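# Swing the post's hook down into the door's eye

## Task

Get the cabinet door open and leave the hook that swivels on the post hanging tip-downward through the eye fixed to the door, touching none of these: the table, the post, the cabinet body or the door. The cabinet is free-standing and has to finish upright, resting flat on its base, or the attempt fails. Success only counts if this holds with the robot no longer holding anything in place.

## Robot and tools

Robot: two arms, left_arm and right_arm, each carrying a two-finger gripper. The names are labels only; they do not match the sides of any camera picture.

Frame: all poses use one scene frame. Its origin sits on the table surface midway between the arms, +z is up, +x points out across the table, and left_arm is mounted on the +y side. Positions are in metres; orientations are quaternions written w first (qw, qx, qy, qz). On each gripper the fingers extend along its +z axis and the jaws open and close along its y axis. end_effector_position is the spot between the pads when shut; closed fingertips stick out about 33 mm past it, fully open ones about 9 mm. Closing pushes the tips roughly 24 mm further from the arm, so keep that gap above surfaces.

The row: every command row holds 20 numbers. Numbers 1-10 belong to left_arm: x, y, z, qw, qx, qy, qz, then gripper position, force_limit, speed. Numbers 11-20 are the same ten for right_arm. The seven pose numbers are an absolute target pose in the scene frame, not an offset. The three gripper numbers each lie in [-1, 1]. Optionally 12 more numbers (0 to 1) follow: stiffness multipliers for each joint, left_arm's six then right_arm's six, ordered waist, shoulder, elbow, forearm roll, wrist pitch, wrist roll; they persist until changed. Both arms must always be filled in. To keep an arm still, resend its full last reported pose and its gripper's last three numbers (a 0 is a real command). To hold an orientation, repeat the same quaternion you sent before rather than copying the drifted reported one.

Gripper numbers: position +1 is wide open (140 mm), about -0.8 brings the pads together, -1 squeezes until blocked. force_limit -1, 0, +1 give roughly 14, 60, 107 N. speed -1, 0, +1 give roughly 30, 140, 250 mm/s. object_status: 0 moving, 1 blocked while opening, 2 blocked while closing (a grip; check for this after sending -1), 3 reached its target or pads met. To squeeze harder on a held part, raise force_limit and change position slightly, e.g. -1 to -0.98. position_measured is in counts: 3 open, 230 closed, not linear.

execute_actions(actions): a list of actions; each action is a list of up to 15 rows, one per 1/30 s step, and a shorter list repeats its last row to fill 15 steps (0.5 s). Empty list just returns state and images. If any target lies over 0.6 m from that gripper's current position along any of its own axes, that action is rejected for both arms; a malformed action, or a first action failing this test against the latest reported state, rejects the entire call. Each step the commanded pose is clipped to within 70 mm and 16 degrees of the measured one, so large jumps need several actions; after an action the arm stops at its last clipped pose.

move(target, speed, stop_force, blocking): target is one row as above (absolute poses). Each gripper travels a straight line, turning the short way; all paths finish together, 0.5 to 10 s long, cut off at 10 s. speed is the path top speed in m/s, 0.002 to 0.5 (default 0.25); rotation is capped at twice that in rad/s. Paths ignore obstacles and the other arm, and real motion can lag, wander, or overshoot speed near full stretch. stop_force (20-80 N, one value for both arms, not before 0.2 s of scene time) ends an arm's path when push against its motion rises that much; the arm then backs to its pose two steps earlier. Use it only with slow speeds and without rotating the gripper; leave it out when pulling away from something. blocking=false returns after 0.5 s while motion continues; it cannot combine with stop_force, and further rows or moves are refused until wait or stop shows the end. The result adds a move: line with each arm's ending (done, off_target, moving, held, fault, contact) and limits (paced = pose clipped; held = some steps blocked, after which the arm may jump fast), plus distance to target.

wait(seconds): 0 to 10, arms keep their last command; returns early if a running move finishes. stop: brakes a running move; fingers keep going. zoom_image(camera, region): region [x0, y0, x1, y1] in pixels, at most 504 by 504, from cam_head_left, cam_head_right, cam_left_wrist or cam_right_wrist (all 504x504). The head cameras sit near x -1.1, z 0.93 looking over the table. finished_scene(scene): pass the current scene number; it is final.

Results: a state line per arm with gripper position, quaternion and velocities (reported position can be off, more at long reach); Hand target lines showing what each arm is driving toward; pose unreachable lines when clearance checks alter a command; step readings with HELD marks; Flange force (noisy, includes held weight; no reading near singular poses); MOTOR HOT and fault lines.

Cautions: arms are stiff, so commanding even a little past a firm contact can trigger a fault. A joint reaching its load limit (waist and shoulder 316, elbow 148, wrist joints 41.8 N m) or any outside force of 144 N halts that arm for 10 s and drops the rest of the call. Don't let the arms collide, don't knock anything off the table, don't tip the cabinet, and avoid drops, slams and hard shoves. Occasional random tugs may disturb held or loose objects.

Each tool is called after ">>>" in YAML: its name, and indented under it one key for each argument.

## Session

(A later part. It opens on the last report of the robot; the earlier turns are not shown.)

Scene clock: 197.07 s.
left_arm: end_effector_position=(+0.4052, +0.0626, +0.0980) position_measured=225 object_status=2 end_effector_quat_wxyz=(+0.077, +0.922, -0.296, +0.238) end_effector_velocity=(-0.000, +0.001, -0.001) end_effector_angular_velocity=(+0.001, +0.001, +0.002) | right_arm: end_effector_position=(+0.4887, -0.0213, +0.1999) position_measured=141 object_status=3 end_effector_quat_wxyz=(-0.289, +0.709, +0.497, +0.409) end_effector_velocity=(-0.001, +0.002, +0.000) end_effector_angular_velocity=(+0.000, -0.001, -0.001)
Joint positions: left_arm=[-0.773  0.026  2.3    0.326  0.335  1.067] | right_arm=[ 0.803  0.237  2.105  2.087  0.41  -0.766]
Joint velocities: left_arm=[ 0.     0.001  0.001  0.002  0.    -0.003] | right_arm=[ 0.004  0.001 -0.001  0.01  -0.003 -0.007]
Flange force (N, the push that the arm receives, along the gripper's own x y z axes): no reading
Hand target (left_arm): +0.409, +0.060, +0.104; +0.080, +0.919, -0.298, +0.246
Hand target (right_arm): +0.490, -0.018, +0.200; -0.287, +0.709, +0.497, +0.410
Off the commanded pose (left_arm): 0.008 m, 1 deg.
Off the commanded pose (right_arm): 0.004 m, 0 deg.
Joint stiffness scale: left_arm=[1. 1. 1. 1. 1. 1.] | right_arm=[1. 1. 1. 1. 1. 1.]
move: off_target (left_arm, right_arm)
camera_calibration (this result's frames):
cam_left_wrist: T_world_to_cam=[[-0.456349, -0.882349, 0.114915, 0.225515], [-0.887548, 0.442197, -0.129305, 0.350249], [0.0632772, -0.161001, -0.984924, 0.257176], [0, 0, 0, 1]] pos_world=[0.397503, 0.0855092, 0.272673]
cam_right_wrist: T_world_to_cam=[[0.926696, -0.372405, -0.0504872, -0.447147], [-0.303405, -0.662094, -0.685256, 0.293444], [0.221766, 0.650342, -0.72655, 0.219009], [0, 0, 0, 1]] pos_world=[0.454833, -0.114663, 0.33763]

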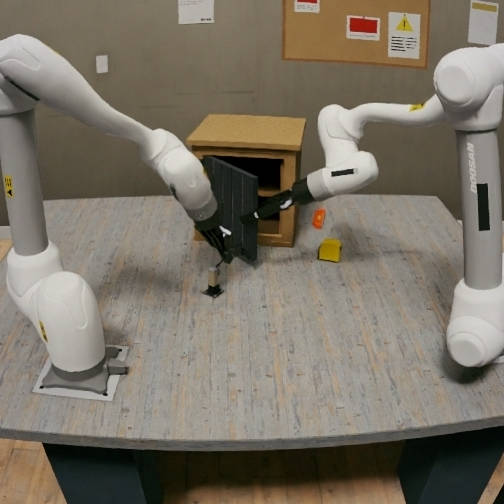

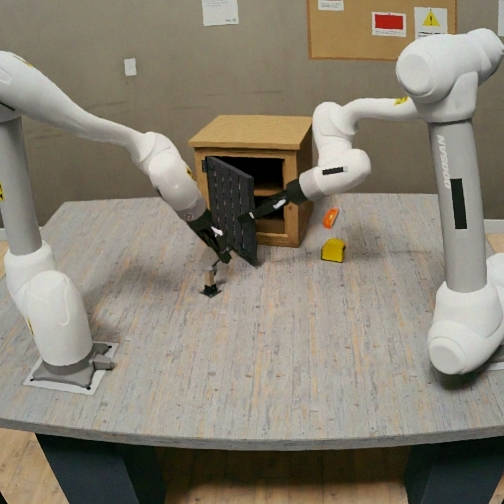

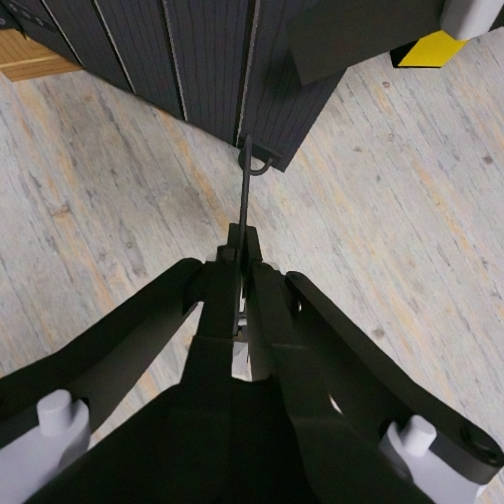

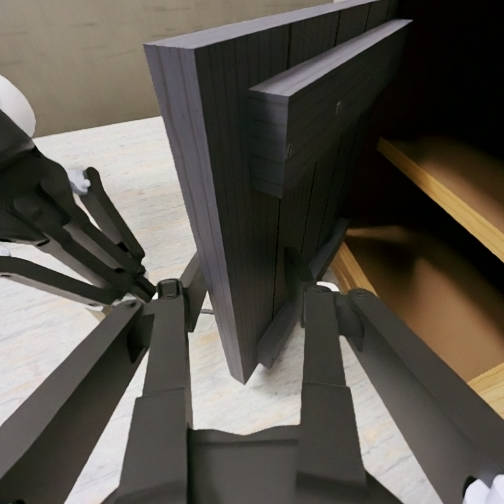

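>>> move:
  target: [0.403,0.055,0.102,0.089,0.908,-0.33,0.243,-1,-0.5,-0.5,0.49,-0.018,0.2,-0.287,0.709,0.497,0.41,-0.1,0,0]
  speed: 0.03

>>> zoom_image:
  camera: "cam_left_wrist"
  region: [190,110,310,230]

>>> zoom_image:
  camera: "cam_head_right"
  region: [200,220,270,290]

Scene clock: 204.17 s.
left_arm: end_effector_position=(+0.4007, +0.0569, +0.0979) position_measured=225 object_status=2 end_effector_quat_wxyz=(+0.085, +0.910, -0.329, +0.237) end_effector_velocity=(-0.001, -0.001, +0.000) end_effector_angular_velocity=(-0.003, +0.002, -0.010) | right_arm: end_effector_position=(+0.4887, -0.0212, +0.1999) position_measured=141 object_status=3 end_effector_quat_wxyz=(-0.289, +0.709, +0.497, +0.409) end_effector_velocity=(-0.000, +0.000, +0.001) end_effector_angular_velocity=(+0.001, -0.001, +0.000)
Joint positions: left_arm=[-0.766  0.025  2.303  0.229  0.316  1.229] | right_arm=[ 0.803  0.237  2.105  2.088  0.41  -0.766]
Joint velocities: left_arm=[ 0.003 -0.     0.    -0.028 -0.004  0.036] | right_arm=[ 0.    -0.001 -0.    -0.     0.    -0.   ]
Flange force (N, the push that the arm receives, along the gripper's own x y z axes): no reading
Hand target (left_arm): +0.403, +0.055, +0.102; +0.089, +0.908, -0.330, +0.243
Hand target (right_arm): +0.490, -0.018, +0.200; -0.287, +0.709, +0.497, +0.410
Off the commanded pose (left_arm): 0.005 m, 1 deg.
Off the commanded pose (right_arm): 0.003 m, 0 deg.
Joint stiffness scale: left_arm=[1. 1. 1. 1. 1. 1.] | right_arm=[1. 1. 1. 1. 1. 1.]
move: off_target (left_arm)
camera_calibration (this result's frames):
cam_left_wrist: T_world_to_cam=[[-0.518993, -0.847379, 0.112228, 0.241823], [-0.852934, 0.50477, -0.133082, 0.331736], [0.0561214, -0.164791, -0.984731, 0.259507], [0, 0, 0, 1]] pos_world=[0.393889, 0.0802305, 0.272554]
cam_right_wrist: T_world_to_cam=[[0.926629, -0.372587, -0.0503793, -0.447051], [-0.30345, -0.66202, -0.685309, 0.293546], [0.221985, 0.650314, -0.726508, 0.218818], [0, 0, 0, 1]] pos_world=[0.454752, -0.114533, 0.337621]

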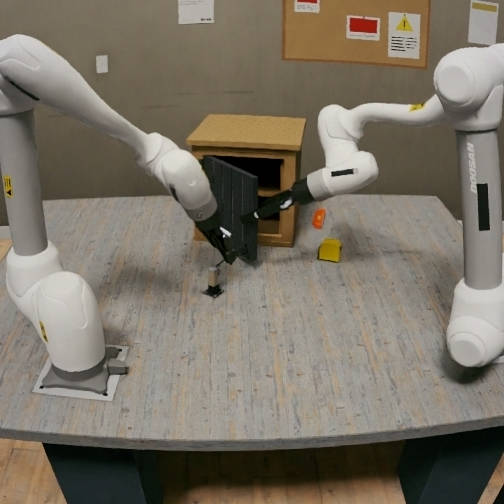

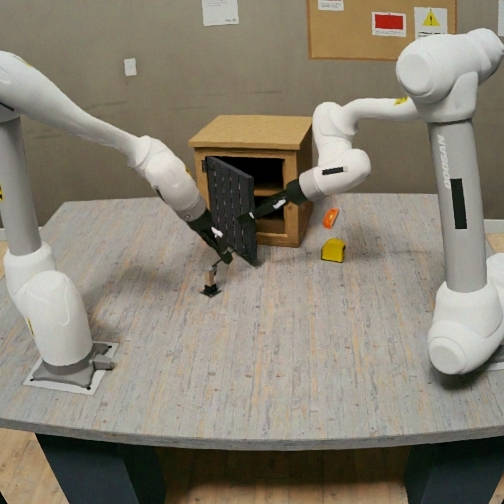

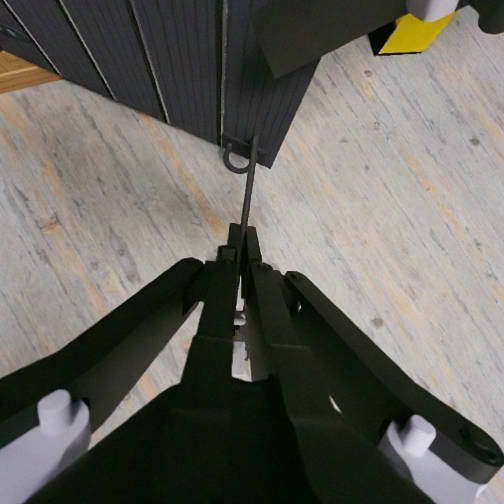

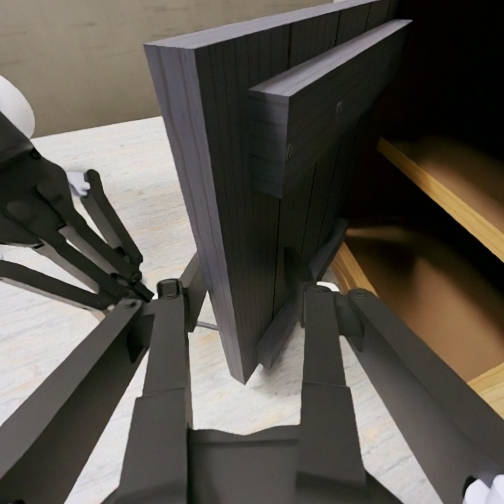

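Region (190, 110, 310, 230) of cam_left_wrist's 504x504 image, scaled by 4.200, with more detail than that image has.

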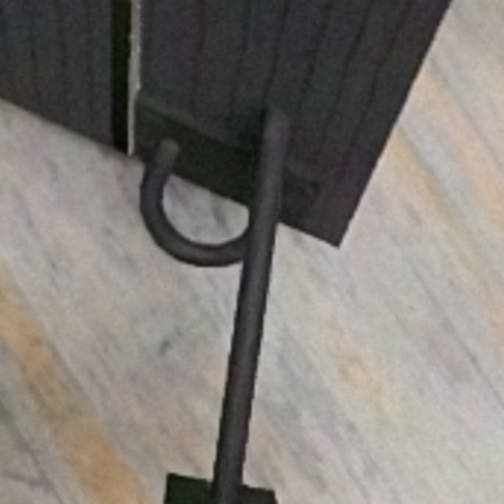

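Region (200, 220, 270, 290) of cam_head_right's 504x504 image, scaled by 7.200, with more detail than that image has.

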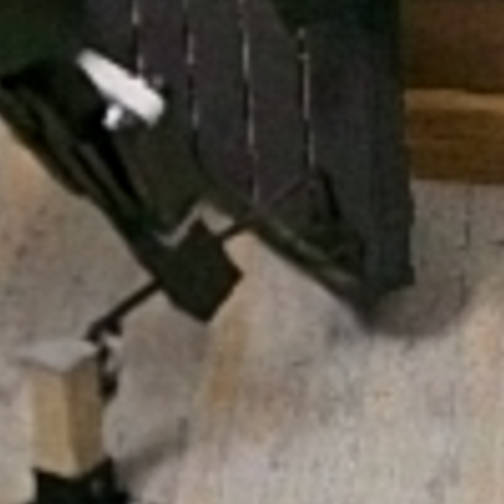

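>>> move:
  target: [0.4055,0.0595,0.102,0.084,0.913,-0.315,0.245,-1,-0.5,-0.5,0.49,-0.018,0.2,-0.287,0.709,0.497,0.41,-0.1,0,0]
  speed: 0.03

>>> zoom_image:
  camera: "cam_left_wrist"
  region: [190,110,310,230]

Scene clock: 209.80 s.
left_arm: end_effector_position=(+0.4034, +0.0604, +0.0980) position_measured=225 object_status=2 end_effector_quat_wxyz=(+0.083, +0.915, -0.314, +0.240) end_effector_velocity=(+0.000, +0.001, -0.001) end_effector_angular_velocity=(+0.000, -0.001, +0.010) | right_arm: end_effector_position=(+0.4887, -0.0212, +0.1999) position_measured=141 object_status=3 end_effector_quat_wxyz=(-0.289, +0.709, +0.497, +0.409) end_effector_velocity=(-0.001, +0.001, +0.000) end_effector_angular_velocity=(+0.001, +0.001, +0.000)
Joint positions: left_arm=[-0.766  0.024  2.305  0.272  0.317  1.158] | right_arm=[ 0.803  0.237  2.105  2.088  0.41  -0.766]
Joint velocities: left_arm=[-0.002  0.     0.002  0.023  0.    -0.031] | right_arm=[ 0.001 -0.    -0.     0.001 -0.     0.   ]
Flange force (N, the push that the arm receives, along the gripper's own x y z axes): no reading
Hand target (left_arm): +0.406, +0.059, +0.102; +0.084, +0.913, -0.315, +0.245
Hand target (right_arm): +0.490, -0.018, +0.200; -0.287, +0.709, +0.497, +0.410
Off the commanded pose (left_arm): 0.005 m, 1 deg.
Off the commanded pose (right_arm): 0.003 m, 0 deg.
Joint stiffness scale: left_arm=[1. 1. 1. 1. 1. 1.] | right_arm=[1. 1. 1. 1. 1. 1.]
move: off_target (left_arm)
camera_calibration (this result's frames):
cam_left_wrist: T_world_to_cam=[[-0.491388, -0.863188, 0.115954, 0.235566], [-0.868749, 0.476349, -0.135522, 0.340631], [0.0617461, -0.167329, -0.983966, 0.257825], [0, 0, 0, 1]] pos_world=[0.395757, 0.0842198, 0.272539]
cam_right_wrist: T_world_to_cam=[[0.926633, -0.372578, -0.0503608, -0.447057], [-0.303431, -0.662027, -0.68531, 0.293537], [0.221991, 0.650312, -0.726508, 0.218815], [0, 0, 0, 1]] pos_world=[0.454751, -0.114532, 0.337621]

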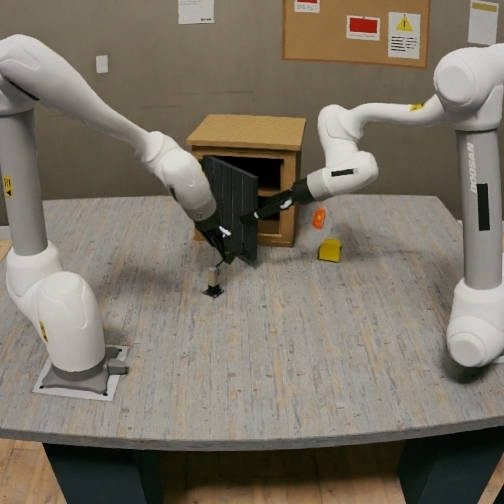

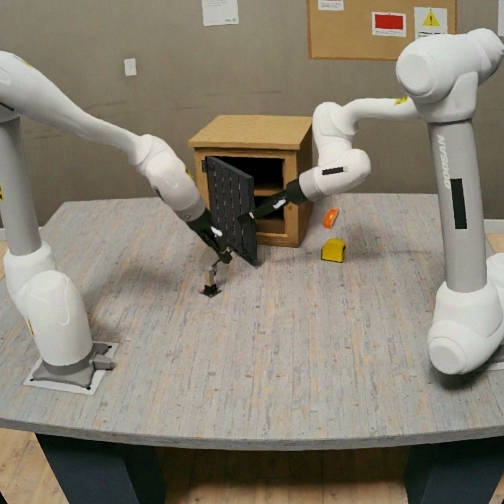

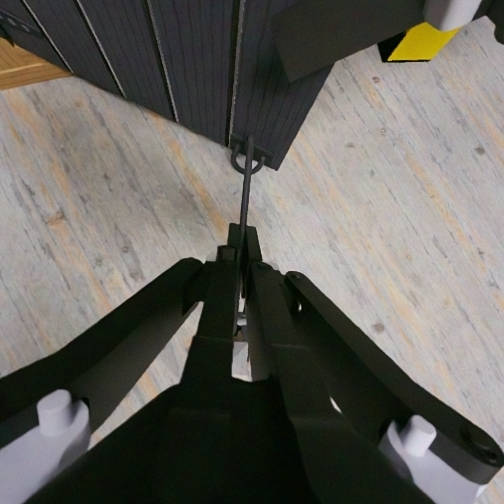

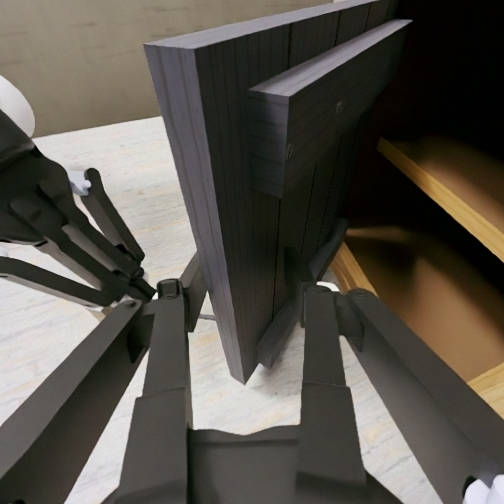

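Region (190, 110, 310, 230) of cam_left_wrist's 504x504 image, scaled by 4.200, with more detail than that image has.

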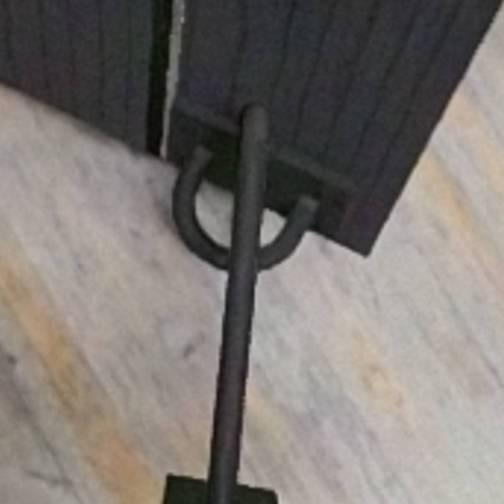

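>>> move:
  target: [0.406,0.056,0.083,0.045,0.936,-0.322,0.131,-1,-0.5,-0.5,0.49,-0.018,0.2,-0.287,0.709,0.497,0.41,-0.1,0,0]
  speed: 0.04

>>> zoom_image:
  camera: "cam_left_wrist"
  region: [190,90,310,210]

Scene clock: 217.33 s.
left_arm: end_effector_position=(+0.4041, +0.0563, +0.0838) position_measured=225 object_status=2 end_effector_quat_wxyz=(+0.046, +0.936, -0.322, +0.133) end_effector_velocity=(+0.001, -0.000, -0.000) end_effector_angular_velocity=(+0.005, +0.009, +0.002) | right_arm: end_effector_position=(+0.4887, -0.0212, +0.1999) position_measured=141 object_status=3 end_effector_quat_wxyz=(-0.289, +0.709, +0.497, +0.409) end_effector_velocity=(-0.000, +0.000, -0.000) end_effector_angular_velocity=(-0.000, +0.001, +0.000)
Joint positions: left_arm=[-0.746  0.115  2.168  0.078  0.579  1.357] | right_arm=[ 0.803  0.237  2.105  2.088  0.41  -0.766]
Joint velocities: left_arm=[ 0.002  0.005 -0.008 -0.007  0.013  0.006] | right_arm=[-0.     0.001 -0.    -0.001  0.     0.001]
Flange force (N, the push that the arm receives, along the gripper's own x y z axes): left_arm=[1.1 -0.6 -10.2] | right_arm=no reading
Hand target (left_arm): +0.406, +0.056, +0.083; +0.045, +0.936, -0.322, +0.131
Hand target (right_arm): +0.490, -0.018, +0.200; -0.287, +0.709, +0.497, +0.410
Off the commanded pose (left_arm): 0.002 m, 0 deg.
Off the commanded pose (right_arm): 0.003 m, 0 deg.
Joint stiffness scale: left_arm=[1. 1. 1. 1. 1. 1.] | right_arm=[1. 1. 1. 1. 1. 1.]
move: done
camera_calibration (this result's frames):
cam_left_wrist: T_world_to_cam=[[-0.474181, -0.876824, 0.0795716, 0.230946], [-0.87259, 0.480069, 0.0901144, 0.323706], [-0.117214, -0.0267029, -0.992748, 0.308207], [0, 0, 0, 1]] pos_world=[0.428099, 0.0553275, 0.258425]
cam_right_wrist: T_world_to_cam=[[0.926634, -0.372577, -0.0503599, -0.447057], [-0.30343, -0.662027, -0.68531, 0.293537], [0.221991, 0.650312, -0.726508, 0.218815], [0, 0, 0, 1]] pos_world=[0.454751, -0.114532, 0.337621]

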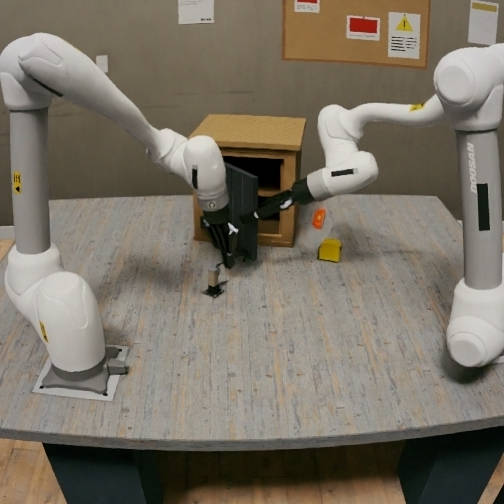

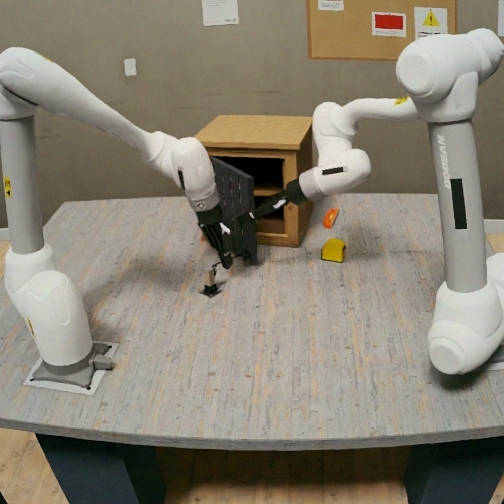

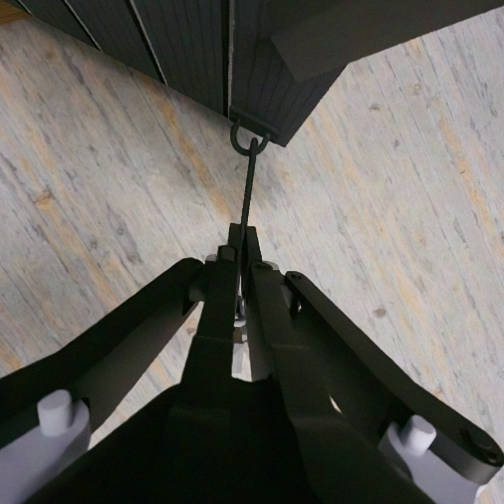

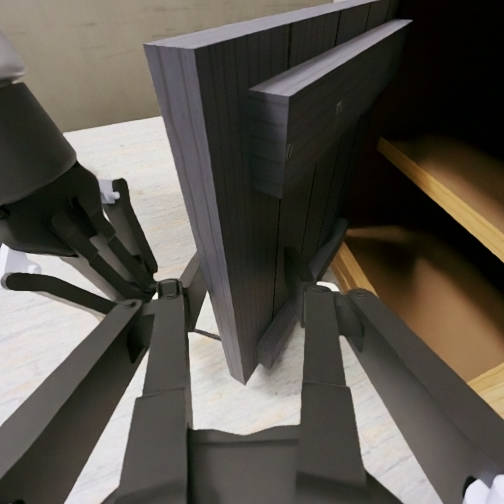

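Region (190, 90, 310, 210) of cam_left_wrist's 504x504 image, scaled by 4.200, with more detail than that image has.

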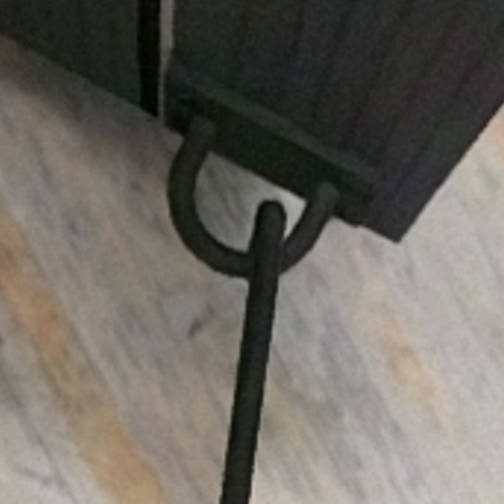

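>>> move:
  target: [0.406,0.056,0.083,0.045,0.936,-0.322,0.131,-0.3,-0.5,-0.5,0.49,-0.018,0.2,-0.287,0.709,0.497,0.41,0.2,0,0]

>>> move:
  target: [0.38,0.08,0.17,0.045,0.936,-0.322,0.131,-0.3,-0.5,-0.5,0.455,-0.11,0.2,-0.287,0.709,0.497,0.41,0.2,0,0]
  speed: 0.1

>>> zoom_image:
  camera: "cam_head_left"
  region: [200,220,270,290]

Scene clock: 222.80 s.
left_arm: end_effector_position=(+0.4041, +0.0569, +0.0830) position_measured=167 object_status=3 end_effector_quat_wxyz=(+0.045, +0.937, -0.321, +0.132) end_effector_velocity=(-0.000, +0.001, -0.001) end_effector_angular_velocity=(+0.002, +0.001, -0.001) | right_arm: end_effector_position=(+0.4887, -0.0212, +0.1999) position_measured=104 object_status=3 end_effector_quat_wxyz=(-0.289, +0.709, +0.497, +0.409) end_effector_velocity=(-0.001, +0.001, +0.000) end_effector_angular_velocity=(-0.000, -0.001, +0.002)
Joint positions: left_arm=[-0.746  0.116  2.168  0.077  0.582  1.358] | right_arm=[ 0.803  0.237  2.105  2.088  0.41  -0.766]
Joint velocities: left_arm=[0.001 0.001 0.001 0.    0.001 0.002] | right_arm=[ 0.002 -0.     0.    -0.    -0.    -0.001]
Flange force (N, the push that the arm receives, along the gripper's own x y z axes): left_arm=[-1.5 -1.1 0.1] | right_arm=no reading
Hand target (left_arm): +0.406, +0.056, +0.083; +0.045, +0.936, -0.322, +0.131
Hand target (right_arm): +0.490, -0.018, +0.200; -0.287, +0.709, +0.497, +0.410
Off the commanded pose (left_arm): 0.002 m, 0 deg.
Off the commanded pose (right_arm): 0.003 m, 0 deg.
Joint stiffness scale: left_arm=[1. 1. 1. 1. 1. 1.] | right_arm=[1. 1. 1. 1. 1. 1.]
move: done
camera_calibration (this result's frames):
cam_left_wrist: T_world_to_cam=[[-0.473389, -0.87733, 0.078709, 0.231292], [-0.872704, 0.47926, 0.0932583, 0.323287], [-0.11954, -0.0245423, -0.992526, 0.308286], [0, 0, 0, 1]] pos_world=[0.428478, 0.0555475, 0.257628]
cam_right_wrist: T_world_to_cam=[[0.926634, -0.372577, -0.0503595, -0.447057], [-0.30343, -0.662027, -0.68531, 0.293537], [0.221992, 0.650312, -0.726508, 0.218815], [0, 0, 0, 1]] pos_world=[0.454751, -0.114532, 0.337621]

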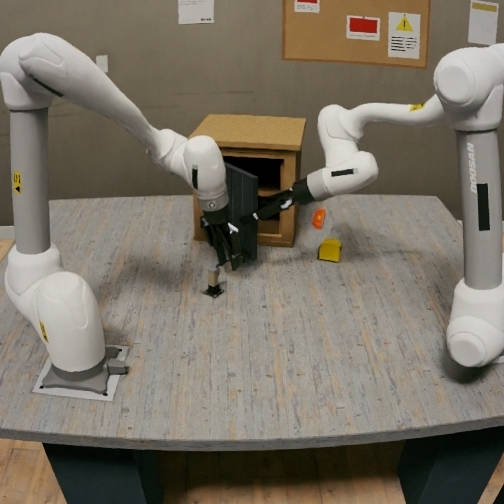

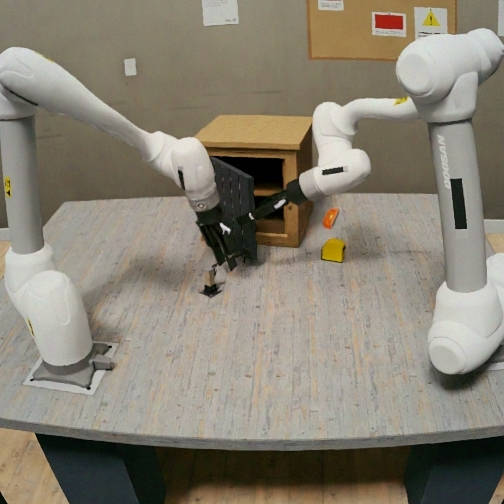

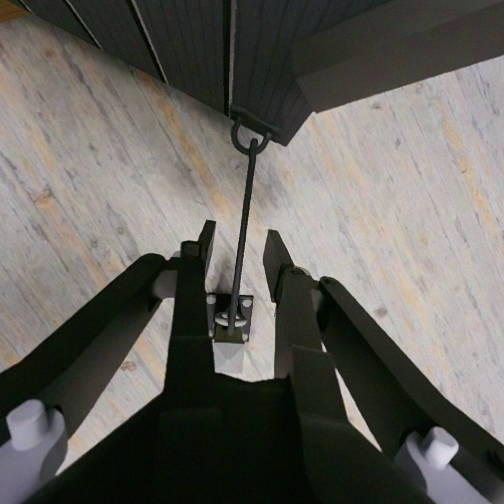

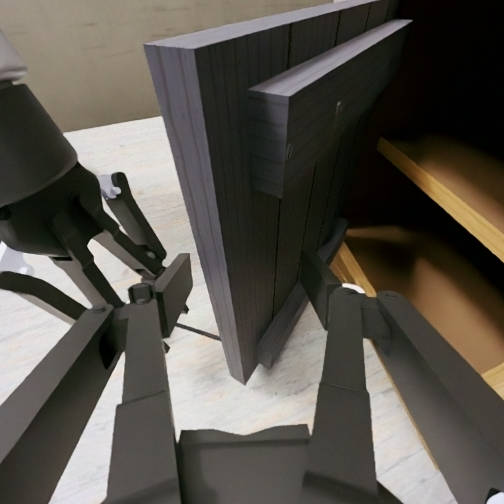

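Scene clock: 224.20 s.
left_arm: end_effector_position=(+0.3792, +0.0834, +0.1641) position_measured=167 object_status=3 end_effector_quat_wxyz=(+0.042, +0.938, -0.321, +0.128) end_effector_velocity=(+0.000, +0.002, +0.002) end_effector_angular_velocity=(+0.001, +0.000, +0.002) | right_arm: end_effector_position=(+0.4570, -0.1069, +0.2004) position_measured=104 object_status=3 end_effector_quat_wxyz=(-0.285, +0.709, +0.497, +0.411) end_effector_velocity=(-0.001, -0.002, -0.000) end_effector_angular_velocity=(-0.001, -0.002, +0.002)
Joint positions: left_arm=[-0.747 -0.029  2.14   0.065  0.764  1.371] | right_arm=[ 0.731  0.116  2.256  2.048  0.463 -0.78 ]
Joint velocities: left_arm=[ 0.003 -0.003 -0.     0.     0.005  0.001] | right_arm=[-0.002 -0.002  0.002 -0.005  0.002  0.   ]
Flange force (N, the push that the arm receives, along the gripper's own x y z axes): left_arm=[-0.5 -4.7 1.1] | right_arm=no reading
Hand target (left_arm): +0.380, +0.080, +0.170; +0.045, +0.936, -0.322, +0.131
Hand target (right_arm): +0.455, -0.110, +0.200; -0.287, +0.709, +0.497, +0.410
Off the commanded pose (left_arm): 0.007 m, 0 deg.
Off the commanded pose (right_arm): 0.004 m, 0 deg.
Joint stiffness scale: left_arm=[1. 1. 1. 1. 1. 1.] | right_arm=[1. 1. 1. 1. 1. 1.]
move: off_target (left_arm, right_arm)
camera_calibration (this result's frames):
cam_left_wrist: T_world_to_cam=[[-0.470488, -0.879287, 0.0741278, 0.236178], [-0.87355, 0.475992, 0.101697, 0.280543], [-0.124705, -0.0169072, -0.99205, 0.387726], [0, 0, 0, 1]] pos_world=[0.404539, 0.080688, 0.338606]
cam_right_wrist: T_world_to_cam=[[0.925115, -0.377027, -0.0448639, -0.450461], [-0.303586, -0.663548, -0.683769, 0.22716], [0.22803, 0.646185, -0.728318, 0.279135], [0, 0, 0, 1]] pos_world=[0.42204, -0.199477, 0.338414]

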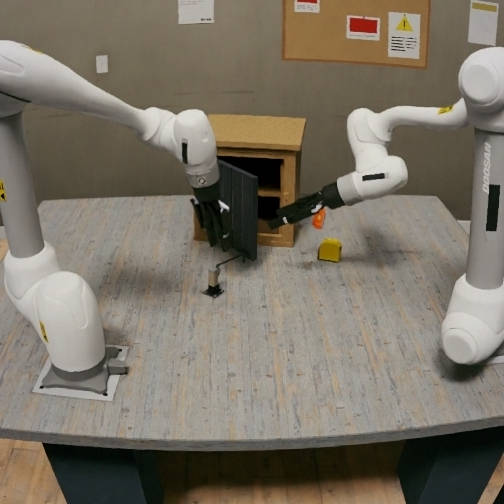

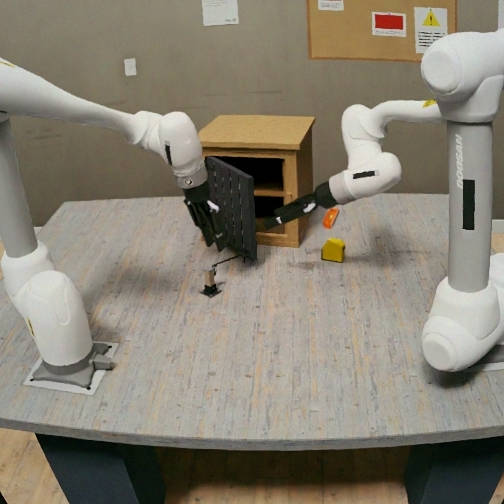

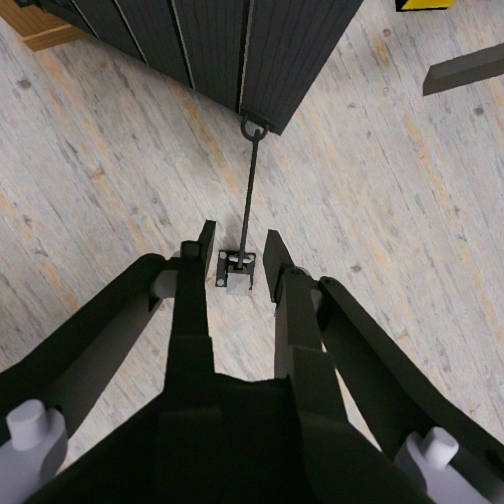

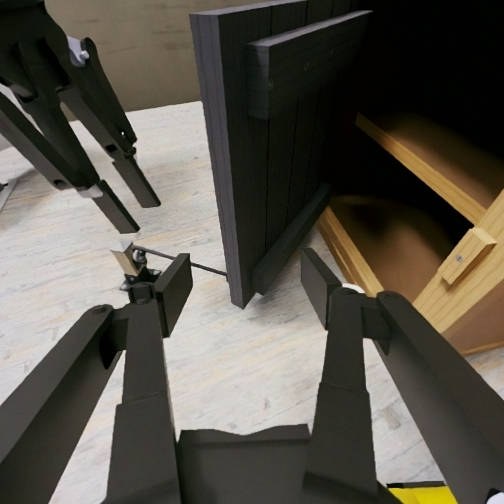

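Region (200, 220, 270, 290) of cam_head_left's 504x504 image, scaled by 7.200, with more detail than that image has.

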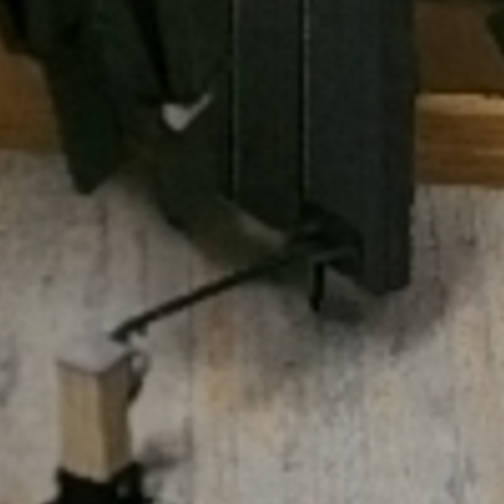

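>>> finished_scene:
  scene: 1

The scene is finished: the task was done.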